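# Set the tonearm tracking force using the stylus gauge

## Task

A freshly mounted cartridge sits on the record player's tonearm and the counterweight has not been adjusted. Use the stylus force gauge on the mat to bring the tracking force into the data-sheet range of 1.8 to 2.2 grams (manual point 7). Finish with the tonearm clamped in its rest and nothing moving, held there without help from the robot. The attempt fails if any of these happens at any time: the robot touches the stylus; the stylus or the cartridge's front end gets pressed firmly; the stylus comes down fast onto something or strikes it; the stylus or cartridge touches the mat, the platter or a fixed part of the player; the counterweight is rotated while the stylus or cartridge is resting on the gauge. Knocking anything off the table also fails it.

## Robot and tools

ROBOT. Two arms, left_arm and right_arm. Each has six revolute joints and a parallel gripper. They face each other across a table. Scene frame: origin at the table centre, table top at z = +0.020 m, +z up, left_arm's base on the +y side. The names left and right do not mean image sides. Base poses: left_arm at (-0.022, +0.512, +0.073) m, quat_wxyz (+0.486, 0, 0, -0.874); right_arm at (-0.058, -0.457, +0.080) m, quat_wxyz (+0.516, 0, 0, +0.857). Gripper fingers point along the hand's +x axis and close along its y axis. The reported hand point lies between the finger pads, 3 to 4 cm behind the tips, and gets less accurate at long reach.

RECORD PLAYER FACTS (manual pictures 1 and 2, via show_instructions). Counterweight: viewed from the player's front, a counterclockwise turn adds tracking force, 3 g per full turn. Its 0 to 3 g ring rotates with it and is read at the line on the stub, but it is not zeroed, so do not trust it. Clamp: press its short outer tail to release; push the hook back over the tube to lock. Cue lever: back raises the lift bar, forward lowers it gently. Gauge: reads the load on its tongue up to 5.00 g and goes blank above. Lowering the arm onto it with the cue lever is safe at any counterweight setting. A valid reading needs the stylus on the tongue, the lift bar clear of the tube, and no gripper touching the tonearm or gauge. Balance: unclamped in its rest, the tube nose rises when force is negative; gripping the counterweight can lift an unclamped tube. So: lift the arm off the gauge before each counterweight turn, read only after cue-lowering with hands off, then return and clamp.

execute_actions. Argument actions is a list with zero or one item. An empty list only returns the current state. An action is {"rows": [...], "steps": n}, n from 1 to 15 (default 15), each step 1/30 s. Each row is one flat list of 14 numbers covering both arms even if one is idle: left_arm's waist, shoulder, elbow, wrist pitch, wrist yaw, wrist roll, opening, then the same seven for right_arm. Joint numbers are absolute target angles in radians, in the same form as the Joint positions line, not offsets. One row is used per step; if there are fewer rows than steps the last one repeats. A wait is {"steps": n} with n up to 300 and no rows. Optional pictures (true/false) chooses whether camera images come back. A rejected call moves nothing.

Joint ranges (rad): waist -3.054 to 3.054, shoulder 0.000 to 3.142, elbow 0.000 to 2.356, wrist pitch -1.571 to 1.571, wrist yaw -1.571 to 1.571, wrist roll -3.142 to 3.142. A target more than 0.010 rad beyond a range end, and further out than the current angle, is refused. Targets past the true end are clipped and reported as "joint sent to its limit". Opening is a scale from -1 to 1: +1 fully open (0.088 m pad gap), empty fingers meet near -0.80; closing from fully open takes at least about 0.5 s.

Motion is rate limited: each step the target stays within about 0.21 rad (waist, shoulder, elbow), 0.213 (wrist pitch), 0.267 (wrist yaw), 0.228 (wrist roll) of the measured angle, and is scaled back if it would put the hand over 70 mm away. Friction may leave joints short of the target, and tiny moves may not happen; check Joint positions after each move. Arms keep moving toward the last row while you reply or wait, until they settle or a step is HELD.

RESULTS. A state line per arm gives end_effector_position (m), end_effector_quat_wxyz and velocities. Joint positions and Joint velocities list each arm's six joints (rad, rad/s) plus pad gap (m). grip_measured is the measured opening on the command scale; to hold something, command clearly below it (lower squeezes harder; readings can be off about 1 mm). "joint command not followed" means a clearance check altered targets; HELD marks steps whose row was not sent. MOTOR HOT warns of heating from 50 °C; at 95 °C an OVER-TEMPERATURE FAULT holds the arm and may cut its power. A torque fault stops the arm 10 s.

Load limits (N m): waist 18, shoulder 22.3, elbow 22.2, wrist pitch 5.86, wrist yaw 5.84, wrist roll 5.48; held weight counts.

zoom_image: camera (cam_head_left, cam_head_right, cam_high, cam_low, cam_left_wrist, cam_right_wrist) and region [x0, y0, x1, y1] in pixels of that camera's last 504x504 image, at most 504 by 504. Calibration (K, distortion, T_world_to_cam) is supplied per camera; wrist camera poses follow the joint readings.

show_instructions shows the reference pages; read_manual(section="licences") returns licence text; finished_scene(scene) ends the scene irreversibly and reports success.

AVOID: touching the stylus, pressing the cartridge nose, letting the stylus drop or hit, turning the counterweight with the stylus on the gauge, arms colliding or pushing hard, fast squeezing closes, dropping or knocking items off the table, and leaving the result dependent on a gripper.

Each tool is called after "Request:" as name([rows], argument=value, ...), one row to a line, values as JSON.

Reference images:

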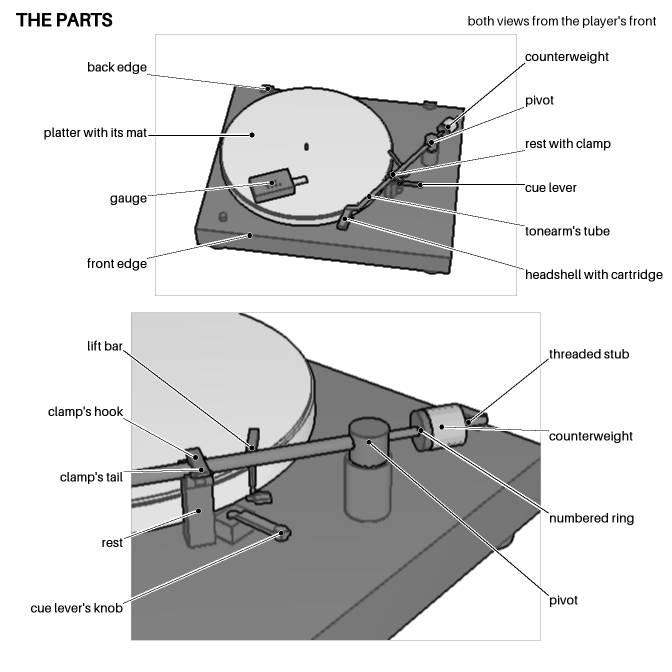

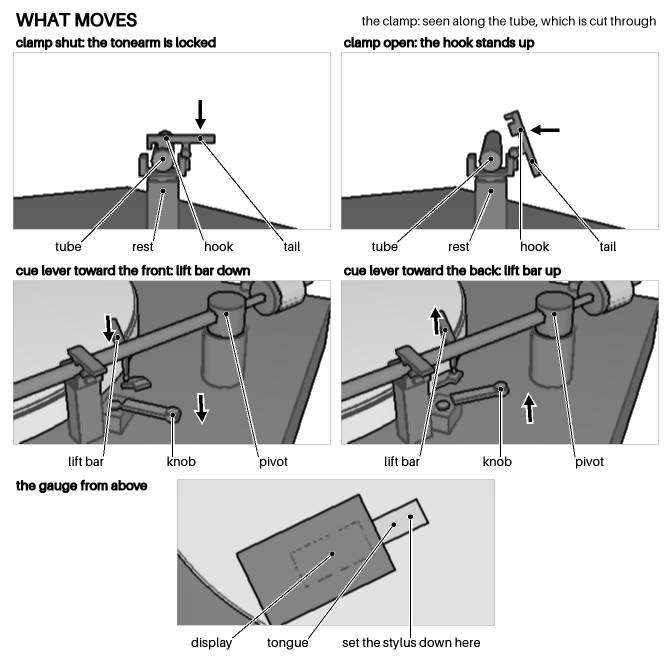

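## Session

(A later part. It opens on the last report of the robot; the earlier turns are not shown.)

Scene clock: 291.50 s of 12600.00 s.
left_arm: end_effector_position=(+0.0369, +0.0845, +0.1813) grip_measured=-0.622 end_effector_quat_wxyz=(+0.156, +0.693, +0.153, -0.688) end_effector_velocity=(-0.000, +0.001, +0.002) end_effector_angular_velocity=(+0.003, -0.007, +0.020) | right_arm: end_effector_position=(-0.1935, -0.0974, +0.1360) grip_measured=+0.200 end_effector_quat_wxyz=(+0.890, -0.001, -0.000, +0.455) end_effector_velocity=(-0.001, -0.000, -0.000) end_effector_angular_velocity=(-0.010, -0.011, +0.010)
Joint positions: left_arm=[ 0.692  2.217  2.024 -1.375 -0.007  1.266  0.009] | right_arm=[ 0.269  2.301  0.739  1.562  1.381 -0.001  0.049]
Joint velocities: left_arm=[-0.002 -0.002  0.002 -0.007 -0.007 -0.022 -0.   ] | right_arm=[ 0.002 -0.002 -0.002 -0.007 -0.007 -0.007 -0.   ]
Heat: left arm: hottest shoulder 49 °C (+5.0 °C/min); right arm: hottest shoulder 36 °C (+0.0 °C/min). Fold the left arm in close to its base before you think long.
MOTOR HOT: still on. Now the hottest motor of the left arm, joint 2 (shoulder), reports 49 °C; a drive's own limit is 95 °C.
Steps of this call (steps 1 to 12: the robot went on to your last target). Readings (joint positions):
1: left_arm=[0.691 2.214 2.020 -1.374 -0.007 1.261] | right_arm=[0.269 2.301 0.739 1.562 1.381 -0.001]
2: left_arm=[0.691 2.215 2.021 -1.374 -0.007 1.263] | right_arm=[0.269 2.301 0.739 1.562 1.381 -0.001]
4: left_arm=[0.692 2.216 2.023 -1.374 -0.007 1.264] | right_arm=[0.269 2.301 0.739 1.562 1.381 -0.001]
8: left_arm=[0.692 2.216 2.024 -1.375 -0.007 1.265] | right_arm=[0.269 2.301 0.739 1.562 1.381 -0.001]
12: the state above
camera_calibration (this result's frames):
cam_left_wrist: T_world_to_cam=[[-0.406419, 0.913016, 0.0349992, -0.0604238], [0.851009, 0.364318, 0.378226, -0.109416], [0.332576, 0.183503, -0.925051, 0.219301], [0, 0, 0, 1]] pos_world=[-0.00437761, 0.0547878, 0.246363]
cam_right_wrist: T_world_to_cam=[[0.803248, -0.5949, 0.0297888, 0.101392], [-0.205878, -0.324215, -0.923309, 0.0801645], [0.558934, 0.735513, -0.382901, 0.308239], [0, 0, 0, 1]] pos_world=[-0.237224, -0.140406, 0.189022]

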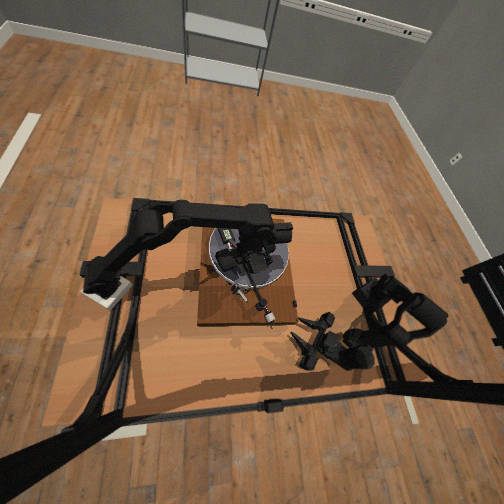

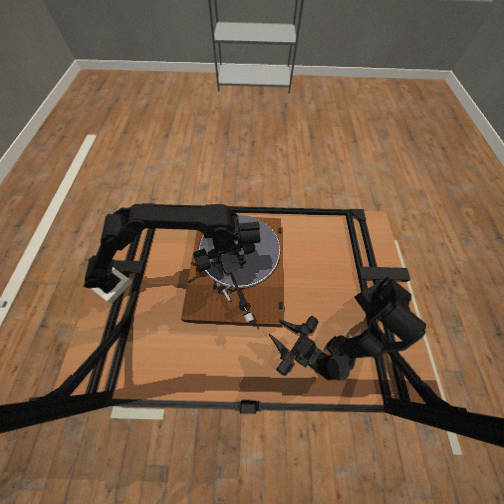

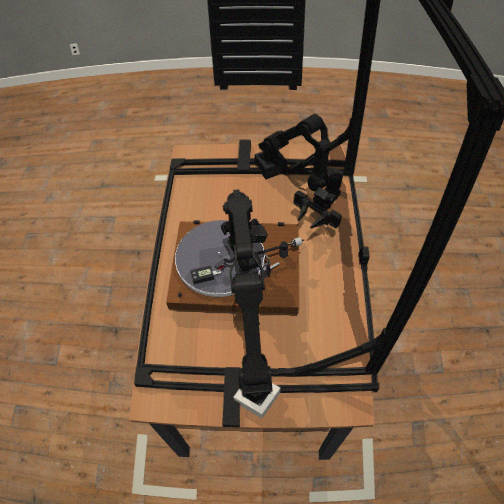

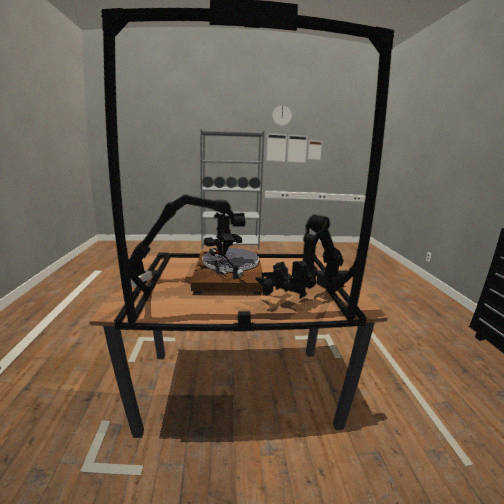

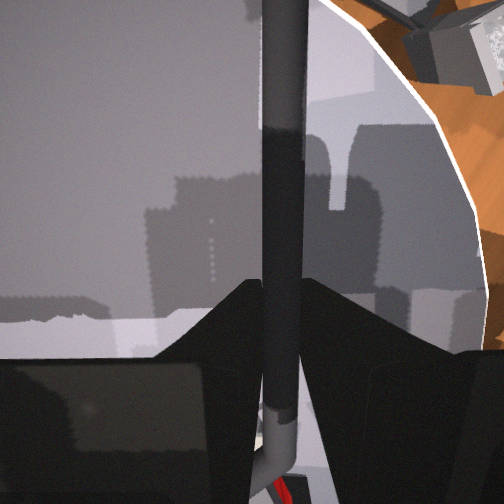

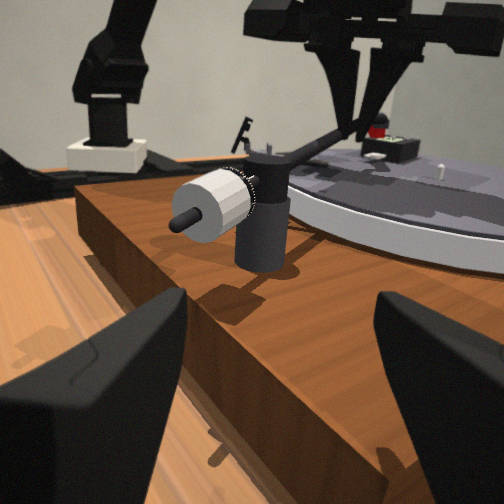

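Request:
zoom_image(camera="cam_right_wrist", region=[270, 90, 450, 200])

Request:
zoom_image(camera="cam_high", region=[180, 240, 260, 300])

Request:
zoom_image(camera="cam_head_left", region=[205, 215, 275, 305])

Region (270, 90, 450, 200) of cam_right_wrist's 504x504 image, scaled by 2.800, with more detail than that image has.

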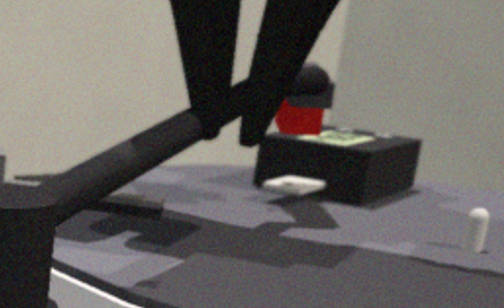

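Region (180, 240, 260, 300) of cam_high's 504x504 image, scaled by 6.300, with more detail than that image has; it fills the top 378 rows of this view, and the rest is white.

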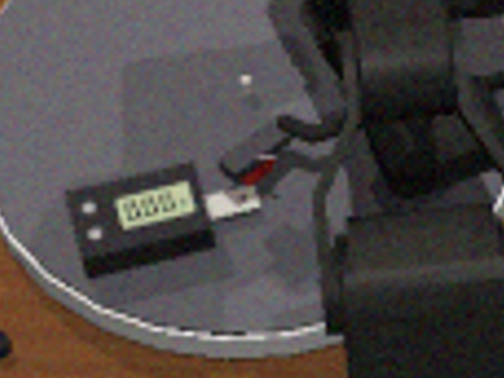

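Region (205, 215, 275, 305) of cam_head_left's 504x504 image, scaled by 5.600, with more detail than that image has.

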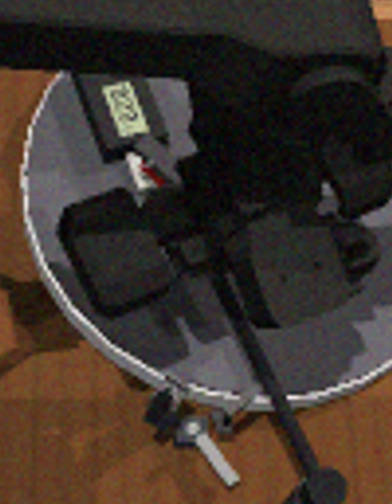

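Request:
execute_actions([
  {"rows": [[0.69,2.217,2.01,-1.371,0,1.266,-0.66,0.27,2.305,0.743,1.562,1.383,0,0.2],[0.69,2.217,2.006,-1.367,0,1.266,-0.66,0.27,2.305,0.743,1.562,1.383,0,0.2],[0.69,2.217,2.002,-1.363,0,1.266,-0.66,0.27,2.305,0.743,1.562,1.383,0,0.2],[0.69,2.217,1.998,-1.359,0,1.266,-0.66,0.27,2.305,0.743,1.562,1.383,0,0.2],[0.69,2.217,1.994,-1.355,0,1.266,-0.66,0.27,2.305,0.743,1.562,1.383,0,0.2],[0.69,2.217,1.99,-1.351,0,1.266,-0.66,0.27,2.305,0.743,1.562,1.383,0,0.2],[0.69,2.217,1.986,-1.347,0,1.266,-0.66,0.27,2.305,0.743,1.562,1.383,0,0.2],[0.69,2.217,1.982,-1.343,0,1.266,-0.66,0.27,2.305,0.743,1.562,1.383,0,0.2],[0.69,2.217,1.978,-1.34,0,1.266,-0.66,0.27,2.305,0.743,1.562,1.383,0,0.2]], "steps": 15},
])

Request:
zoom_image(camera="cam_right_wrist", region=[270, 90, 450, 200])

Request:
zoom_image(camera="cam_low", region=[185, 240, 265, 290])

Scene clock: 303.20 s of 12600.00 s.
left_arm: end_effector_position=(+0.0376, +0.0851, +0.1729) grip_measured=-0.622 end_effector_quat_wxyz=(+0.156, +0.690, +0.156, -0.689) end_effector_velocity=(-0.001, +0.005, -0.003) end_effector_angular_velocity=(+0.023, -0.004, -0.010) | right_arm: end_effector_position=(-0.1935, -0.0975, +0.1358) grip_measured=+0.200 end_effector_quat_wxyz=(+0.890, -0.001, -0.000, +0.455) end_effector_velocity=(+0.002, -0.001, -0.002) end_effector_angular_velocity=(-0.013, -0.014, -0.010)
Joint positions: left_arm=[ 0.696  2.217  1.992 -1.345 -0.001  1.266  0.009] | right_arm=[ 0.269  2.302  0.739  1.562  1.381 -0.001  0.049]
Joint velocities: left_arm=[-0.002 -0.002 -0.017 -0.007 -0.007  0.007 -0.   ] | right_arm=[-0.002  0.002 -0.002 -0.007  0.007 -0.007 -0.   ]
Heat: left arm: hottest shoulder 50 °C (+5.1 °C/min); right arm: hottest shoulder 36 °C (-1.0 °C/min). Fold the left arm in close to its base before you think long.
MOTOR HOT: still on. Now the hottest motor of the left arm, joint 2 (shoulder), reports 50 °C; a drive's own limit is 95 °C.
Steps of this call (steps 1 to 15: the robot went on to your last target; steps 16 to 90: nothing new was sent; then 8.20 s passed at rest; steps 91 to 105: all 15 steps of this action). Readings (joint positions):
91: left_arm=[0.692 2.217 2.025 -1.375 -0.007 1.266] | right_arm=[0.269 2.302 0.739 1.562 1.381 -0.001]
92: left_arm=[0.692 2.217 2.024 -1.375 -0.007 1.266] | right_arm=[0.269 2.302 0.739 1.562 1.381 -0.001]
94: left_arm=[0.693 2.217 2.019 -1.371 -0.006 1.266] | right_arm=[0.269 2.302 0.739 1.562 1.381 -0.001]
98: left_arm=[0.695 2.217 2.006 -1.358 -0.001 1.266] | right_arm=[0.269 2.302 0.739 1.562 1.381 -0.001]
105: the state above
camera_calibration (this result's frames):
cam_left_wrist: T_world_to_cam=[[-0.409298, 0.911524, 0.039999, -0.0609499], [0.852208, 0.366269, 0.373615, -0.10639], [0.325909, 0.187008, -0.926721, 0.211427], [0, 0, 0, 1]] pos_world=[-0.00318645, 0.0549861, 0.238121]
cam_right_wrist: T_world_to_cam=[[0.80324, -0.594891, 0.030164, 0.101326], [-0.205636, -0.324471, -0.923273, 0.0800618], [0.559034, 0.735407, -0.38296, 0.30821], [0, 0, 0, 1]] pos_world=[-0.237226, -0.140404, 0.188895]

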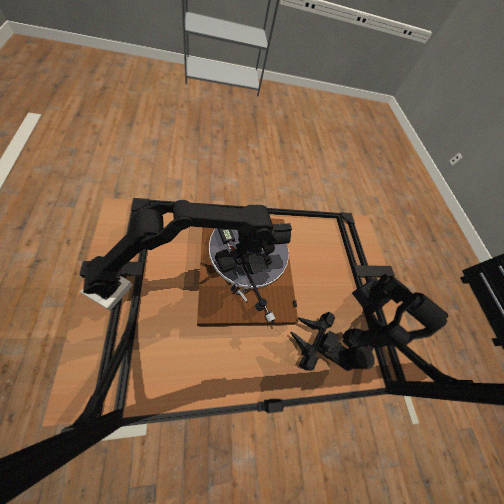

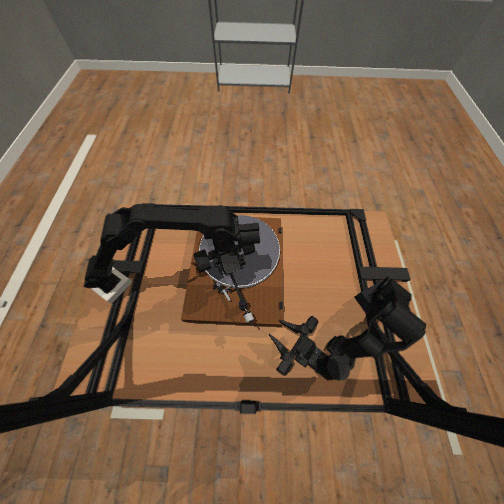

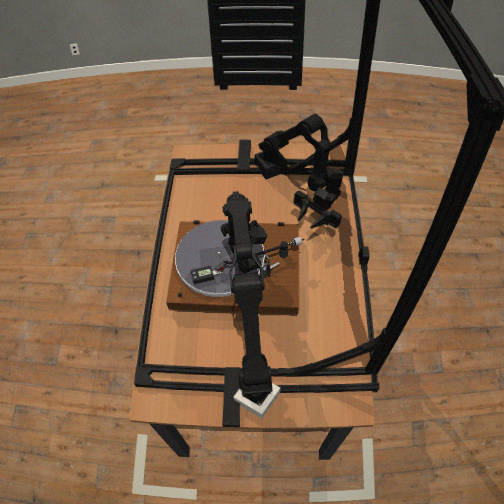

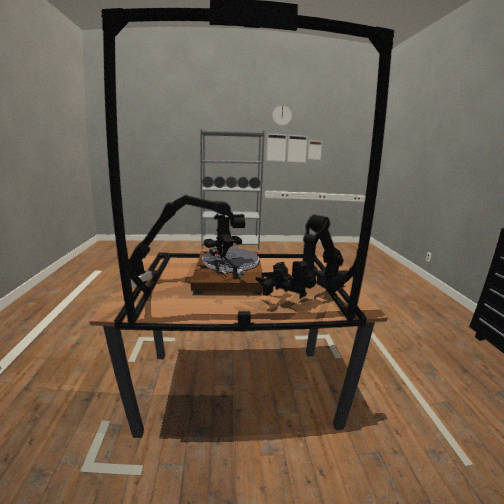

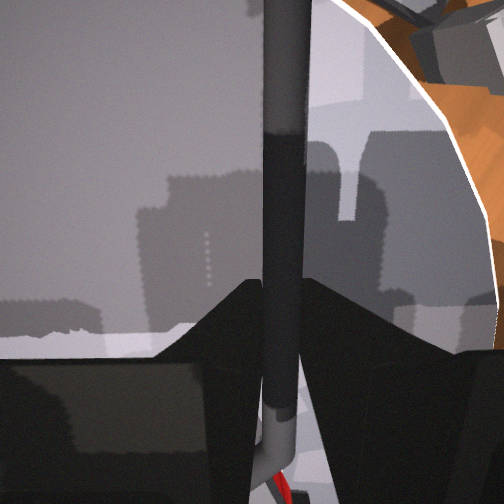

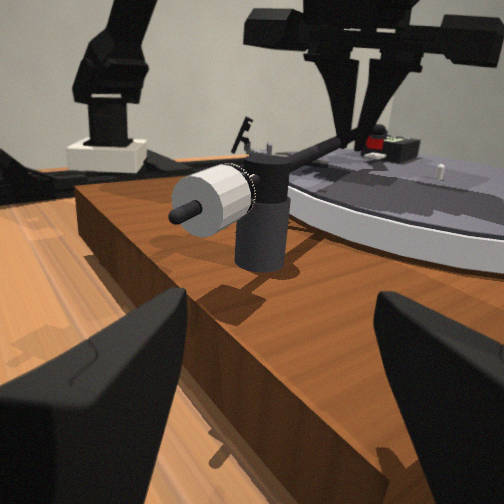

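Region (270, 90, 450, 200) of cam_right_wrist's 504x504 image, scaled by 2.800, with more detail than that image has.

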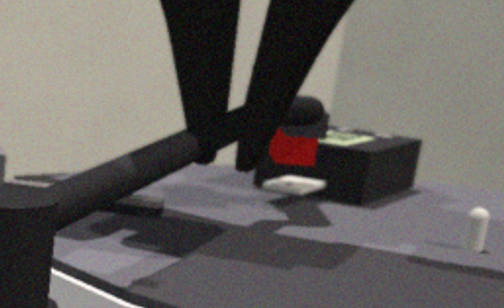

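Region (185, 240, 265, 290) of cam_low's 504x504 image, scaled by 6.300, with more detail than that image has; it fills the top 315 rows of this view, and the rest is white.

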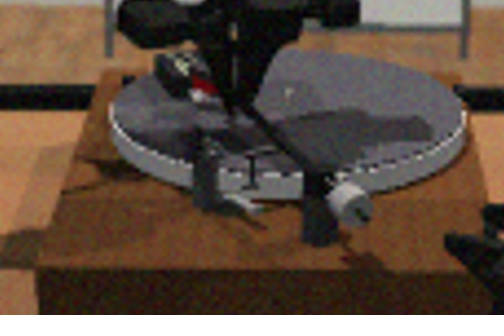

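Request:
execute_actions([
  {"rows": [[0.69,2.217,1.975,-1.338,0,1.266,-0.66,0.27,2.305,0.743,1.562,1.383,0,0.2],[0.69,2.217,1.973,-1.336,0,1.266,-0.66,0.27,2.305,0.743,1.562,1.383,0,0.2],[0.69,2.217,1.971,-1.334,0,1.266,-0.66,0.27,2.305,0.743,1.562,1.383,0,0.2],[0.69,2.217,1.969,-1.332,0,1.266,-0.66,0.27,2.305,0.743,1.562,1.383,0,0.2]], "steps": 15},
])

Request:
zoom_image(camera="cam_right_wrist", region=[270, 90, 450, 200])

Scene clock: 311.10 s of 12600.00 s.
left_arm: end_effector_position=(+0.0374, +0.0854, +0.1707) grip_measured=-0.622 end_effector_quat_wxyz=(+0.155, +0.690, +0.156, -0.689) end_effector_velocity=(+0.002, +0.002, +0.002) end_effector_angular_velocity=(+0.005, -0.021, +0.005) | right_arm: end_effector_position=(-0.1935, -0.0975, +0.1358) grip_measured=+0.200 end_effector_quat_wxyz=(+0.890, -0.001, -0.000, +0.455) end_effector_velocity=(-0.002, +0.001, +0.002) end_effector_angular_velocity=(-0.003, -0.004, +0.010)
Joint positions: left_arm=[ 0.695  2.217  1.982 -1.338 -0.001  1.266  0.009] | right_arm=[ 0.269  2.302  0.739  1.562  1.381 -0.001  0.049]
Joint velocities: left_arm=[-0.002 -0.007 -0.002 -0.007 -0.022 -0.007 -0.   ] | right_arm=[ 0.002 -0.007  0.002 -0.007 -0.007 -0.007  0.   ]
Heat: left arm: hottest shoulder 51 °C (+5.0 °C/min); right arm: hottest shoulder 37 °C (+0.0 °C/min). Fold the left arm in close to its base before you think long.
MOTOR HOT: still on. Now the hottest motor of the left arm, joint 2 (shoulder), reports 51 °C; a drive's own limit is 95 °C.
Steps of this call (steps 1 to 15: the robot went on to your last target; steps 16 to 90: nothing new was sent; then 4.40 s passed at rest; steps 91 to 105: all 15 steps of this action). Readings (joint positions):
91: left_arm=[0.695 2.217 1.987 -1.342 -0.001 1.266] | right_arm=[0.269 2.302 0.739 1.562 1.381 -0.001]
92: left_arm=[0.695 2.217 1.987 -1.342 -0.001 1.266] | right_arm=[0.269 2.302 0.739 1.562 1.381 -0.001]
94: left_arm=[0.695 2.217 1.985 -1.340 -0.001 1.266] | right_arm=[0.269 2.302 0.739 1.562 1.381 -0.001]
98: left_arm=[0.695 2.217 1.983 -1.339 -0.001 1.266] | right_arm=[0.269 2.302 0.739 1.562 1.381 -0.001]
105: the state above
camera_calibration (this result's frames):
cam_left_wrist: T_world_to_cam=[[-0.408942, 0.911618, 0.041463, -0.0615514], [0.852427, 0.365379, 0.373988, -0.105494], [0.325785, 0.188284, -0.926506, 0.209205], [0, 0, 0, 1]] pos_world=[-0.00340103, 0.0552667, 0.235836]
cam_right_wrist: T_world_to_cam=[[0.80324, -0.594891, 0.030164, 0.101326], [-0.205636, -0.324471, -0.923273, 0.0800618], [0.559034, 0.735407, -0.38296, 0.30821], [0, 0, 0, 1]] pos_world=[-0.237226, -0.140404, 0.188895]

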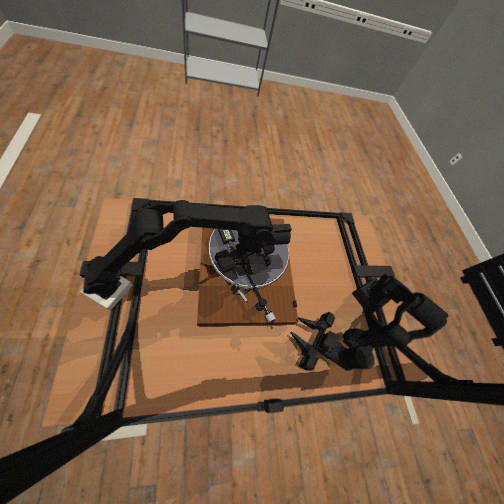

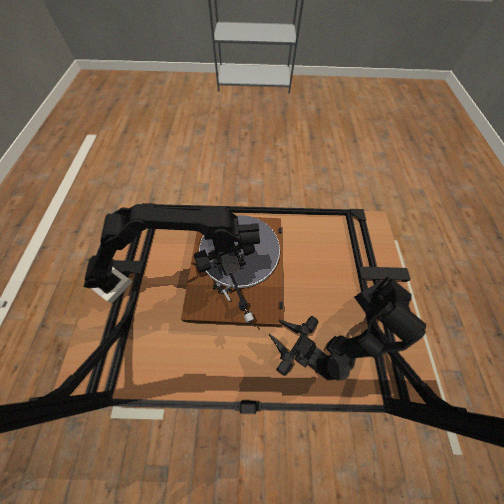

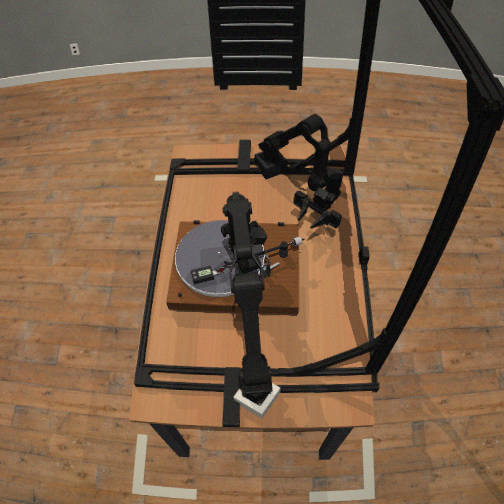

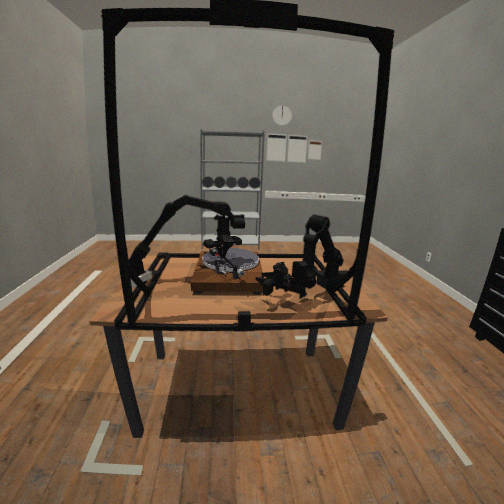

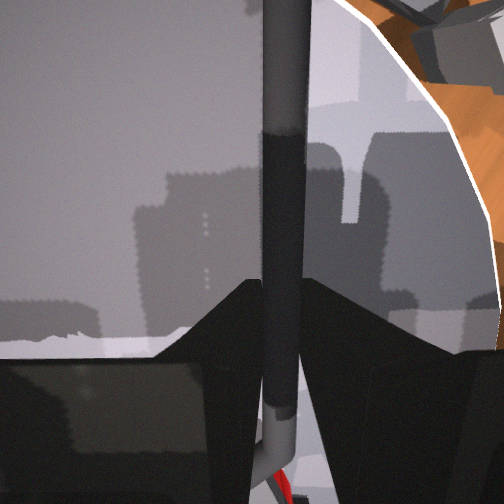

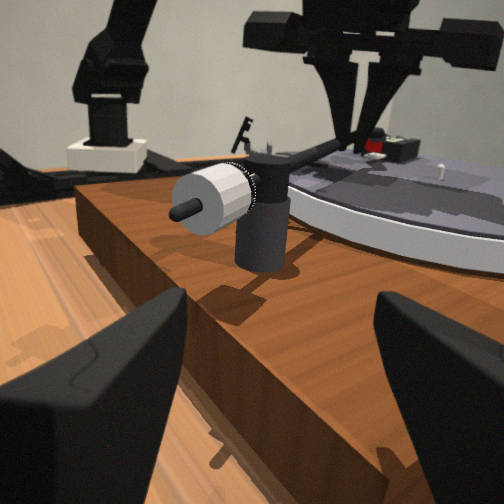

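Region (270, 90, 450, 200) of cam_right_wrist's 504x504 image, scaled by 2.800, with more detail than that image has.

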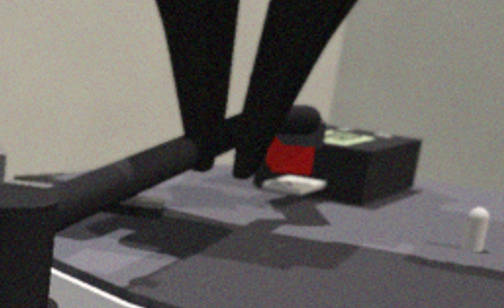

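Request:
execute_actions([
  {"rows": [[0.69,2.217,1.975,-1.338,0,1.266,-0.66,0.27,1.3,0.304,0.556,0,3.1,1]], "steps": 15},
], pictures=false)

Request:
execute_actions([
  {"steps": 25},
], pictures=false)

Request:
execute_actions([
  {"rows": [[0.69,2.217,1.975,-1.338,0,1.266,-0.66,-0.686,1.3,0.304,0.556,0,3.1,1]], "steps": 15},
], pictures=false)

Request:
execute_actions([
  {"steps": 25},
])

Scene clock: 320.57 s of 12600.00 s.
left_arm: end_effector_position=(+0.0374, +0.0853, +0.1706) grip_measured=-0.622 end_effector_quat_wxyz=(+0.155, +0.690, +0.156, -0.689) end_effector_velocity=(-0.000, +0.002, -0.002) end_effector_angular_velocity=(+0.013, -0.006, +0.034) | right_arm: end_effector_position=(-0.2638, -0.1882, +0.1560) grip_measured=+1.000 end_effector_quat_wxyz=(+0.532, +0.035, +0.456, +0.713) end_effector_velocity=(-0.238, -0.227, +0.246) end_effector_angular_velocity=(-1.162, +2.592, +1.171)
Joint positions: left_arm=[ 0.695  2.217  1.982 -1.337 -0.002  1.266  0.009] | right_arm=[0.269 1.43  0.316 0.651 0.23  0.981 0.088]
Joint velocities: left_arm=[-0.002  0.002 -0.002 -0.007 -0.007 -0.037 -0.   ] | right_arm=[-0.002 -1.57  -0.061 -1.018 -2.249  1.927  0.   ]
Heat: left arm: hottest shoulder 53 °C (+6.1 °C/min); right arm: hottest shoulder 37 °C (+0.0 °C/min). Fold the left arm in close to its base before you think long.
MOTOR HOT: still on. Now the hottest motor of the left arm, joint 2 (shoulder), reports 53 °C; a drive's own limit is 95 °C.
Steps of this call (steps 1 to 15: the robot went on to your last target; steps 16 to 90: nothing new was sent; then 5.97 s passed at rest; steps 91 to 105: all 15 steps of this action). Readings (joint positions):
91: left_arm=[0.695 2.217 1.982 -1.337 -0.002 1.266] | right_arm=[0.268 2.262 0.700 1.495 1.307 0.060]
92: left_arm=[0.695 2.217 1.982 -1.337 -0.002 1.266] | right_arm=[0.269 2.208 0.640 1.433 1.223 0.125]
94: left_arm=[0.695 2.217 1.982 -1.337 -0.002 1.266] | right_arm=[0.270 2.083 0.517 1.315 1.075 0.258]
98: left_arm=[0.695 2.217 1.982 -1.337 -0.002 1.266] | right_arm=[0.269 1.842 0.345 1.059 0.771 0.521]
105: the state above

Scene clock: 321.40 s of 12600.00 s.
left_arm: end_effector_position=(+0.0374, +0.0853, +0.1707) grip_measured=-0.622 end_effector_quat_wxyz=(+0.155, +0.690, +0.156, -0.689) end_effector_velocity=(-0.000, +0.002, -0.002) end_effector_angular_velocity=(+0.013, -0.006, +0.020) | right_arm: end_effector_position=(-0.2861, -0.2142, +0.1740) grip_measured=+1.000 end_effector_quat_wxyz=(+0.291, +0.325, +0.888, +0.147) end_effector_velocity=(+0.002, -0.000, -0.002) end_effector_angular_velocity=(-1.245, +1.323, -0.845)
Joint positions: left_arm=[ 0.695  2.216  1.982 -1.337 -0.002  1.266  0.009] | right_arm=[0.271 1.306 0.313 0.558 0.005 2.625 0.088]
Joint velocities: left_arm=[-0.002  0.002 -0.002 -0.007 -0.007 -0.022 -0.   ] | right_arm=[-0.007 -0.002 -0.002 -0.007 -0.007  2.     0.   ]
Heat: left arm: hottest shoulder 53 °C (+6.0 °C/min); right arm: hottest shoulder 37 °C (+0.0 °C/min). Fold the left arm in close to its base before you think long.
MOTOR HOT: still on. Now the hottest motor of the left arm, joint 2 (shoulder), reports 53 °C; a drive's own limit is 95 °C.
Steps of this call (steps 1 to 25: the robot went on to your last target). Readings (joint positions):
1: left_arm=[0.695 2.217 1.982 -1.337 -0.002 1.266] | right_arm=[0.270 1.387 0.315 0.625 0.163 1.045]
2: left_arm=[0.695 2.217 1.982 -1.337 -0.002 1.266] | right_arm=[0.270 1.357 0.315 0.609 0.113 1.112]
4: left_arm=[0.695 2.217 1.982 -1.337 -0.002 1.266] | right_arm=[0.271 1.325 0.315 0.583 0.056 1.244]
8: left_arm=[0.695 2.217 1.982 -1.337 -0.002 1.266] | right_arm=[0.271 1.312 0.313 0.563 0.017 1.504]
25: the state above

Scene clock: 321.90 s of 12600.00 s.
left_arm: end_effector_position=(+0.0374, +0.0853, +0.1707) grip_measured=-0.622 end_effector_quat_wxyz=(+0.155, +0.690, +0.156, -0.689) end_effector_velocity=(+0.002, -0.001, +0.002) end_effector_angular_velocity=(-0.011, -0.009, +0.010) | right_arm: end_effector_position=(-0.0198, -0.1261, +0.1742) grip_measured=+1.000 end_effector_quat_wxyz=(+0.162, +0.726, +0.653, -0.145) end_effector_velocity=(+0.430, -0.051, -0.003) end_effector_angular_velocity=(-0.012, -0.000, -1.333)
Joint positions: left_arm=[ 0.695  2.216  1.982 -1.337 -0.002  1.266  0.009] | right_arm=[-0.601  1.306  0.313  0.558  0.002  3.092  0.088]
Joint velocities: left_arm=[ 0.002 -0.007 -0.002  0.007 -0.007 -0.007 -0.   ] | right_arm=[-1.277  0.002 -0.002 -0.007  0.051  0.022  0.   ]
Heat: left arm: hottest shoulder 53 °C (+5.0 °C/min); right arm: hottest shoulder 37 °C (+0.0 °C/min). Fold the left arm in close to its base before you think long.
MOTOR HOT: still on. Now the hottest motor of the left arm, joint 2 (shoulder), reports 53 °C; a drive's own limit is 95 °C.
Steps of this call (steps 1 to 15: all 15 steps of this action). Readings (joint positions):
1: left_arm=[0.695 2.216 1.982 -1.337 -0.002 1.266] | right_arm=[0.246 1.306 0.313 0.558 -0.014 2.691]
2: left_arm=[0.695 2.216 1.982 -1.337 -0.002 1.266] | right_arm=[0.189 1.306 0.313 0.558 -0.015 2.756]
4: left_arm=[0.695 2.216 1.982 -1.337 -0.002 1.266] | right_arm=[0.062 1.306 0.313 0.558 -0.005 2.886]
8: left_arm=[0.695 2.216 1.982 -1.337 -0.002 1.266] | right_arm=[-0.186 1.306 0.313 0.558 -0.004 3.047]
15: the state above

Scene clock: 322.73 s of 12600.00 s.
left_arm: end_effector_position=(+0.0374, +0.0853, +0.1707) grip_measured=-0.622 end_effector_quat_wxyz=(+0.155, +0.690, +0.156, -0.689) end_effector_velocity=(+0.002, +0.006, +0.002) end_effector_angular_velocity=(+0.020, -0.019, +0.005) | right_arm: end_effector_position=(+0.0074, -0.1304, +0.1741) grip_measured=+1.000 end_effector_quat_wxyz=(+0.155, +0.752, +0.622, -0.153) end_effector_velocity=(-0.005, -0.002, -0.005) end_effector_angular_velocity=(-0.018, +0.020, +0.019)
Joint positions: left_arm=[ 0.695  2.216  1.982 -1.337 -0.002  1.266  0.009] | right_arm=[-0.684  1.306  0.313  0.558  0.002  3.095  0.088]
Joint velocities: left_arm=[-0.002 -0.007 -0.002 -0.022 -0.022 -0.007  0.   ] | right_arm=[ 0.002 -0.002 -0.002 -0.022 -0.022  0.007  0.   ]
Heat: left arm: hottest shoulder 53 °C (+5.1 °C/min); right arm: hottest shoulder 37 °C (+0.0 °C/min). Fold the left arm in close to its base before you think long.
MOTOR HOT: still on. Now the hottest motor of the left arm, joint 2 (shoulder), reports 53 °C; a drive's own limit is 95 °C.
Steps of this call (steps 1 to 25: the robot went on to your last target). Readings (joint positions):
1: left_arm=[0.695 2.216 1.982 -1.337 -0.002 1.266] | right_arm=[-0.634 1.306 0.313 0.558 0.003 3.092]
2: left_arm=[0.695 2.216 1.982 -1.337 -0.002 1.266] | right_arm=[-0.655 1.306 0.313 0.558 0.003 3.093]
4: left_arm=[0.695 2.216 1.982 -1.337 -0.002 1.266] | right_arm=[-0.672 1.306 0.313 0.558 0.002 3.095]
8: left_arm=[0.695 2.216 1.982 -1.337 -0.002 1.266] | right_arm=[-0.680 1.306 0.313 0.558 0.002 3.095]
25: the state above
camera_calibration (this result's frames):
cam_left_wrist: T_world_to_cam=[[-0.408961, 0.911647, 0.0406246, -0.061314], [0.852246, 0.365641, 0.374143, -0.105589], [0.326233, 0.187632, -0.926481, 0.209288], [0, 0, 0, 1]] pos_world=[-0.00336381, 0.0552353, 0.235898]
cam_right_wrist: T_world_to_cam=[[-0.985661, 0.156487, -0.0631252, 0.0466854], [-0.0553671, 0.0534539, 0.997034, -0.140133], [0.159398, 0.986232, -0.0440232, 0.211468], [0, 0, 0, 1]] pos_world=[0.00454961, -0.208372, 0.151974]

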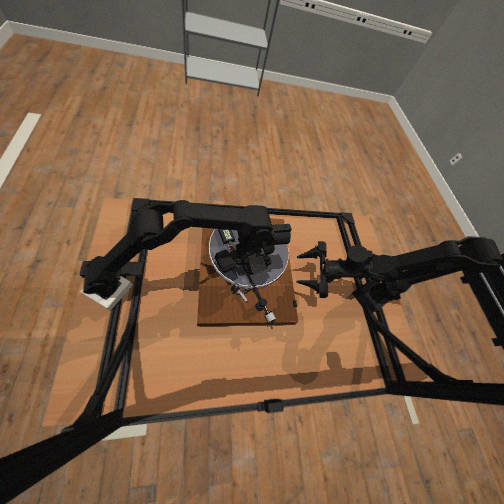

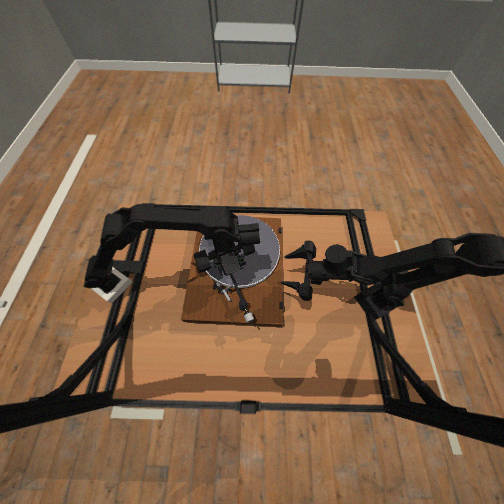

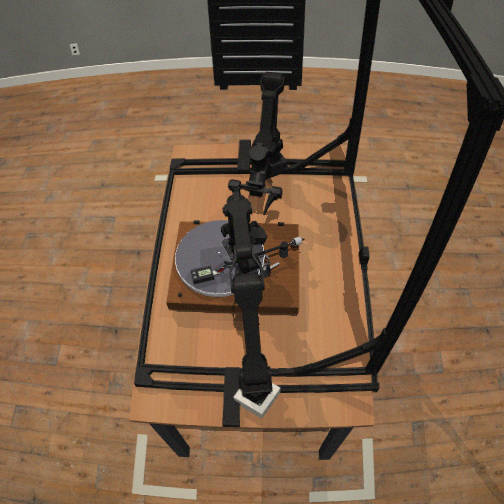

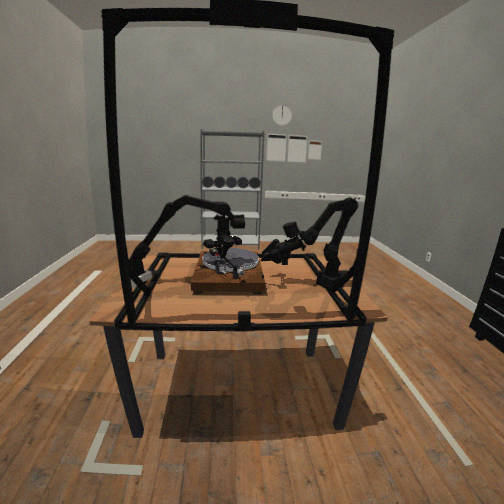

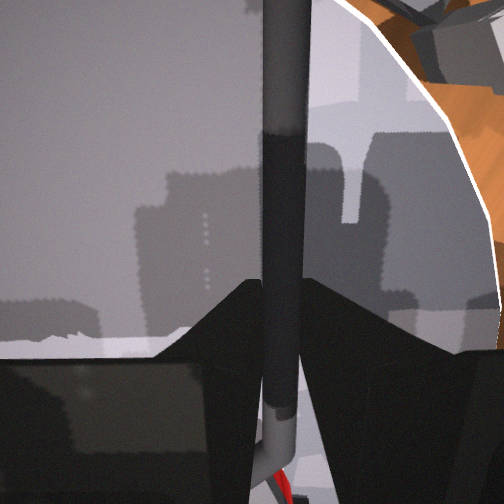

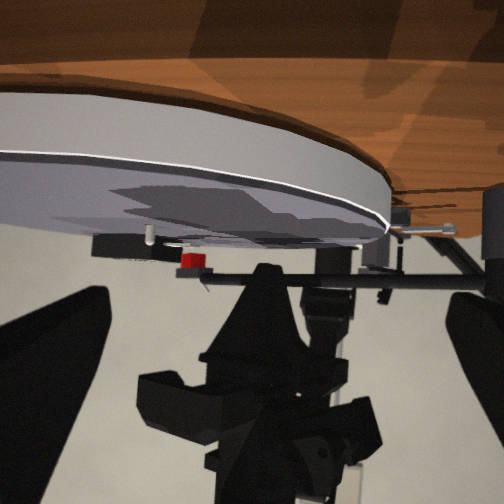

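Request:
zoom_image(camera="cam_right_wrist", region=[130, 215, 250, 300])

Request:
zoom_image(camera="cam_right_wrist", region=[320, 215, 440, 310])

Region (130, 215, 250, 300) of cam_right_wrist's 504x504 image, scaled by 4.200, with more detail than that image has; it fills the top 357 rows of this view, and the rest is white.

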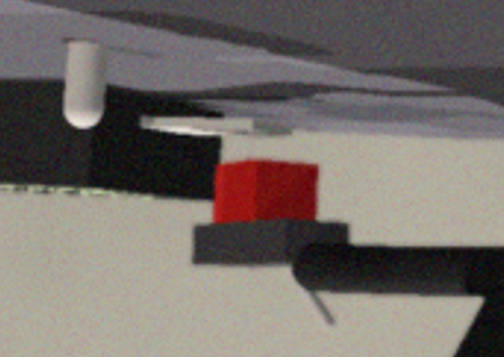

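Region (320, 215, 440, 310) of cam_right_wrist's 504x504 image, scaled by 4.200, with more detail than that image has; it fills the top 399 rows of this view, and the rest is white.

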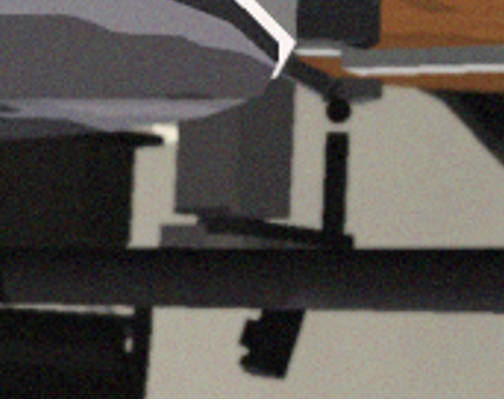

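Request:
execute_actions([
  {"rows": [[0.69,2.21,1.995,-1.345,0,1.26,-0.66,-0.686,1.3,0.304,0.556,0,3.1,1],[0.688,2.2,1.99,-1.35,0,1.245,-0.66,-0.686,1.3,0.304,0.556,0,3.1,1],[0.686,2.19,1.98,-1.352,0,1.23,-0.66,-0.686,1.3,0.304,0.556,0,3.1,1],[0.684,2.18,1.968,-1.35,0,1.21,-0.66,-0.686,1.3,0.304,0.556,0,3.1,1],[0.681,2.169,1.95,-1.345,0,1.19,-0.66,-0.686,1.3,0.304,0.556,0,3.1,1],[0.678,2.158,1.932,-1.339,0,1.17,-0.66,-0.686,1.3,0.304,0.556,0,3.1,1],[0.675,2.147,1.914,-1.332,0,1.15,-0.66,-0.686,1.3,0.304,0.556,0,3.1,1],[0.672,2.136,1.896,-1.326,0,1.13,-0.66,-0.686,1.3,0.304,0.556,0,3.1,1],[0.669,2.125,1.878,-1.32,0,1.11,-0.66,-0.686,1.3,0.304,0.556,0,3.1,1],[0.666,2.114,1.86,-1.313,0,1.09,-0.66,-0.686,1.3,0.304,0.556,0,3.1,1],[0.663,2.103,1.842,-1.307,0,1.07,-0.66,-0.686,1.3,0.304,0.556,0,3.1,1]], "steps": 13},
], pictures=false)

Request:
execute_actions([
  {"rows": [[0.659,2.094,1.828,-1.302,0,1.049,-0.66,-0.686,1.3,0.304,0.556,0,3.1,1],[0.656,2.085,1.814,-1.298,0,1.028,-0.66,-0.686,1.3,0.304,0.556,0,3.1,1],[0.652,2.075,1.8,-1.293,0,1.007,-0.66,-0.686,1.3,0.304,0.556,0,3.1,1],[0.648,2.066,1.786,-1.289,0,0.986,-0.66,-0.686,1.3,0.304,0.556,0,3.1,1],[0.645,2.057,1.772,-1.284,0,0.965,-0.66,-0.686,1.3,0.304,0.556,0,3.1,1],[0.641,2.048,1.758,-1.28,0,0.944,-0.66,-0.686,1.3,0.304,0.556,0,3.1,1],[0.637,2.038,1.744,-1.275,0,0.922,-0.66,-0.686,1.3,0.304,0.556,0,3.1,1],[0.634,2.029,1.73,-1.27,0,0.901,-0.66,-0.686,1.3,0.304,0.556,0,3.1,1],[0.63,2.02,1.716,-1.266,0,0.88,-0.66,-0.686,1.3,0.304,0.556,0,3.1,1],[0.627,2.01,1.702,-1.261,0,0.859,-0.66,-0.686,1.3,0.304,0.556,0,3.1,1]], "steps": 15},
], pictures=false)

Request:
execute_actions([
  {"steps": 12},
])

Scene clock: 345.23 s of 12600.00 s.
left_arm: end_effector_position=(+0.0259, +0.1048, +0.1748) grip_measured=-0.622 end_effector_quat_wxyz=(+0.202, +0.680, +0.211, -0.673) end_effector_velocity=(-0.024, +0.032, +0.006) end_effector_angular_velocity=(-0.015, +0.002, +0.225) | right_arm: end_effector_position=(+0.0074, -0.1305, +0.1741) grip_measured=+1.000 end_effector_quat_wxyz=(+0.154, +0.752, +0.622, -0.153) end_effector_velocity=(-0.001, -0.001, -0.002) end_effector_angular_velocity=(-0.008, -0.002, +0.007)
Joint positions: left_arm=[ 0.672  2.134  1.867 -1.317 -0.007  1.093  0.009] | right_arm=[-0.684  1.306  0.312  0.558  0.002  3.096  0.088]
Joint velocities: left_arm=[-0.046 -0.164 -0.232  0.081  0.007 -0.271 -0.   ] | right_arm=[-0.002 -0.002 -0.002 -0.007 -0.007 -0.007  0.   ]
Heat: left arm: hottest shoulder 55 °C (+6.0 °C/min); right arm: hottest shoulder 36 °C (+0.0 °C/min). Fold the left arm in close to its base before you think long.
MOTOR HOT: still on. Now the hottest motor of the left arm, joint 2 (shoulder), reports 55 °C; a drive's own limit is 95 °C.
Steps of this call (steps 1 to 15: the robot went on to your last target; steps 16 to 90: nothing new was sent; then 19.07 s passed at rest; steps 91 to 103: all 13 steps of this action). Readings (joint positions):
91: left_arm=[0.695 2.216 1.982 -1.337 -0.002 1.267] | right_arm=[-0.684 1.306 0.312 0.558 0.002 3.096]
92: left_arm=[0.695 2.216 1.982 -1.339 -0.002 1.265] | right_arm=[-0.684 1.306 0.312 0.558 0.002 3.096]
94: left_arm=[0.693 2.210 1.982 -1.345 -0.004 1.248] | right_arm=[-0.684 1.306 0.312 0.558 0.002 3.096]
98: left_arm=[0.684 2.181 1.939 -1.340 -0.007 1.179] | right_arm=[-0.684 1.306 0.312 0.558 0.002 3.096]
103: the state above

Scene clock: 345.73 s of 12600.00 s.
left_arm: end_effector_position=(+0.0076, +0.1273, +0.1752) grip_measured=-0.623 end_effector_quat_wxyz=(+0.264, +0.657, +0.272, -0.651) end_effector_velocity=(-0.008, +0.008, +0.001) end_effector_angular_velocity=(-0.008, +0.006, +0.064) | right_arm: end_effector_position=(+0.0074, -0.1305, +0.1741) grip_measured=+1.000 end_effector_quat_wxyz=(+0.154, +0.752, +0.622, -0.153) end_effector_velocity=(+0.001, -0.003, -0.003) end_effector_angular_velocity=(-0.016, +0.007, -0.012)
Joint positions: left_arm=[ 0.632  2.032  1.713 -1.266 -0.005  0.869  0.008] | right_arm=[-0.684  1.306  0.312  0.558  0.002  3.096  0.088]
Joint velocities: left_arm=[-0.017 -0.042 -0.056  0.022  0.007 -0.081 -0.   ] | right_arm=[-0.002 -0.007 -0.002 -0.022  0.007  0.007  0.   ]
Heat: left arm: hottest shoulder 55 °C (+6.1 °C/min); right arm: hottest shoulder 36 °C (+0.0 °C/min). Fold the left arm in close to its base before you think long.
MOTOR HOT: still on. Now the hottest motor of the left arm, joint 2 (shoulder), reports 55 °C; a drive's own limit is 95 °C.
Steps of this call (steps 1 to 15: all 15 steps of this action). Readings (joint positions):
1: left_arm=[0.670 2.128 1.858 -1.314 -0.007 1.083] | right_arm=[-0.684 1.306 0.312 0.558 0.002 3.096]
2: left_arm=[0.669 2.121 1.847 -1.310 -0.007 1.069] | right_arm=[-0.684 1.306 0.312 0.558 0.002 3.096]
4: left_arm=[0.663 2.105 1.823 -1.303 -0.007 1.035] | right_arm=[-0.684 1.306 0.312 0.558 0.002 3.096]
8: left_arm=[0.649 2.069 1.769 -1.286 -0.006 0.953] | right_arm=[-0.684 1.306 0.312 0.558 0.002 3.096]
15: the state above

Scene clock: 346.13 s of 12600.00 s.
left_arm: end_effector_position=(+0.0071, +0.1278, +0.1757) grip_measured=-0.622 end_effector_quat_wxyz=(+0.267, +0.657, +0.273, -0.651) end_effector_velocity=(+0.002, +0.001, +0.002) end_effector_angular_velocity=(+0.003, -0.007, +0.010) | right_arm: end_effector_position=(+0.0074, -0.1305, +0.1741) grip_measured=+1.000 end_effector_quat_wxyz=(+0.154, +0.752, +0.622, -0.153) end_effector_velocity=(-0.001, -0.001, -0.000) end_effector_angular_velocity=(-0.003, -0.003, +0.007)
Joint positions: left_arm=[ 0.631  2.028  1.709 -1.264 -0.005  0.862  0.009] | right_arm=[-0.684  1.306  0.312  0.558  0.002  3.096  0.088]
Joint velocities: left_arm=[ 0.002 -0.002  0.002 -0.007 -0.007 -0.007 -0.   ] | right_arm=[-0.002 -0.007 -0.002 -0.007 -0.007 -0.007  0.   ]
Heat: left arm: hottest shoulder 55 °C (+6.0 °C/min); right arm: hottest shoulder 36 °C (+0.0 °C/min). Fold the left arm in close to its base before you think long.
MOTOR HOT: still on. Now the hottest motor of the left arm, joint 2 (shoulder), reports 55 °C; a drive's own limit is 95 °C.
Steps of this call (steps 1 to 12: the robot went on to your last target). Readings (joint positions):
1: left_arm=[0.632 2.031 1.712 -1.265 -0.005 0.867] | right_arm=[-0.684 1.306 0.312 0.558 0.002 3.096]
2: left_arm=[0.632 2.030 1.711 -1.265 -0.005 0.865] | right_arm=[-0.684 1.306 0.312 0.558 0.002 3.096]
4: left_arm=[0.631 2.029 1.710 -1.264 -0.005 0.863] | right_arm=[-0.684 1.306 0.312 0.558 0.002 3.096]
8: left_arm=[0.631 2.028 1.709 -1.264 -0.005 0.862] | right_arm=[-0.684 1.306 0.312 0.558 0.002 3.096]
12: the state above
camera_calibration (this result's frames):
cam_left_wrist: T_world_to_cam=[[-0.689615, 0.722719, 0.0459091, -0.0874219], [0.680401, 0.624919, 0.382792, -0.130549], [0.247962, 0.295216, -0.922693, 0.201933], [0, 0, 0, 1]] pos_world=[-0.0215335, 0.0851502, 0.240309]
cam_right_wrist: T_world_to_cam=[[-0.985657, 0.15665, -0.0627804, 0.046641], [-0.0550205, 0.0533944, 0.997057, -0.140117], [0.159542, 0.98621, -0.0440096, 0.211558], [0, 0, 0, 1]] pos_world=[0.00451049, -0.208465, 0.151943]

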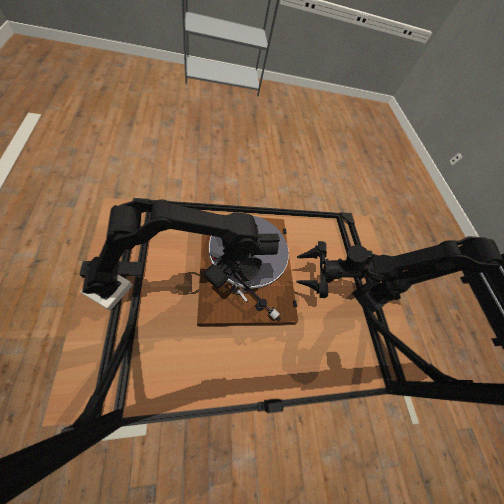

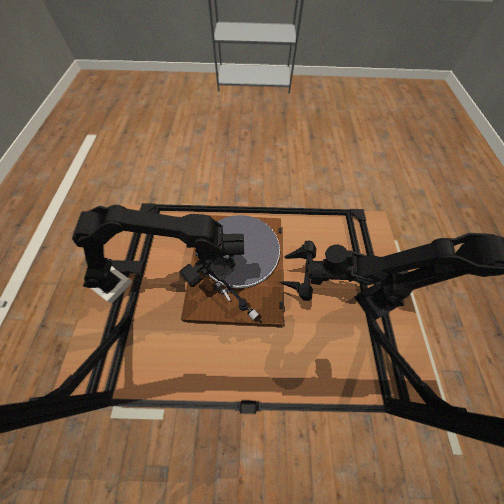

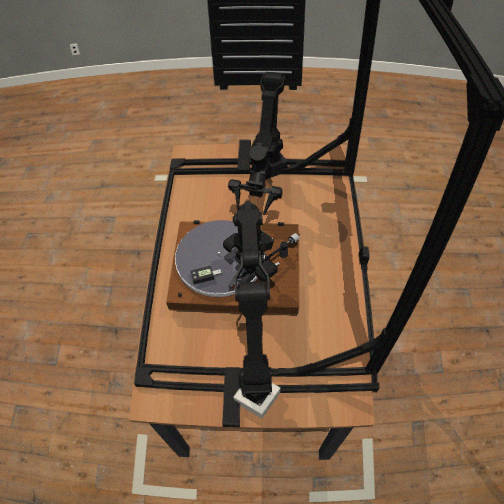

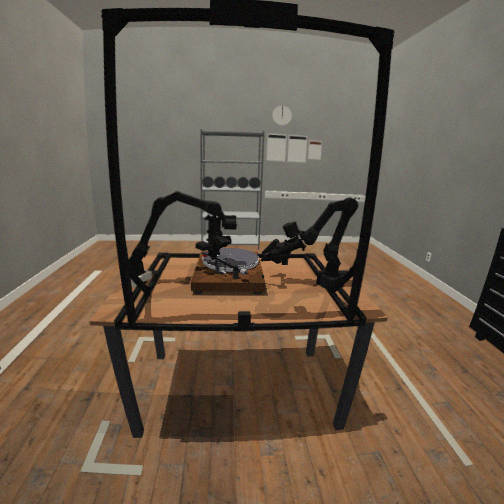

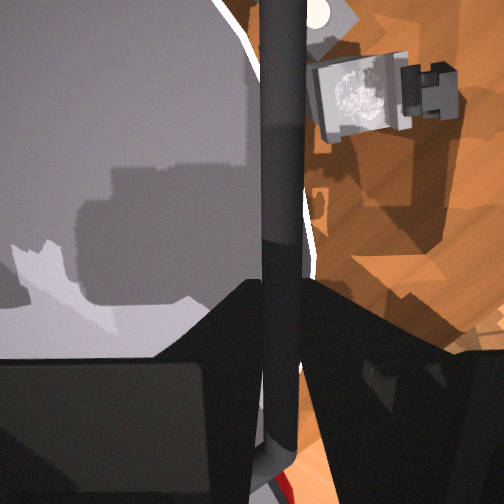

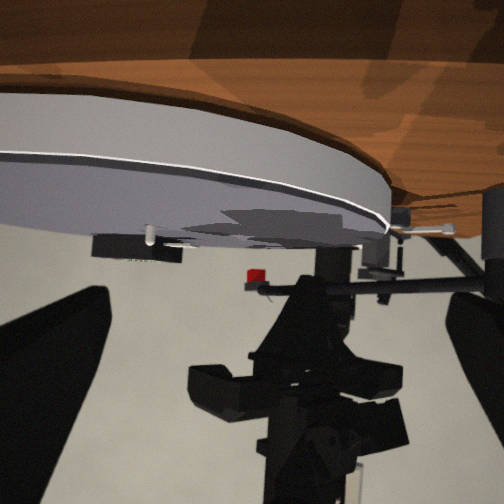

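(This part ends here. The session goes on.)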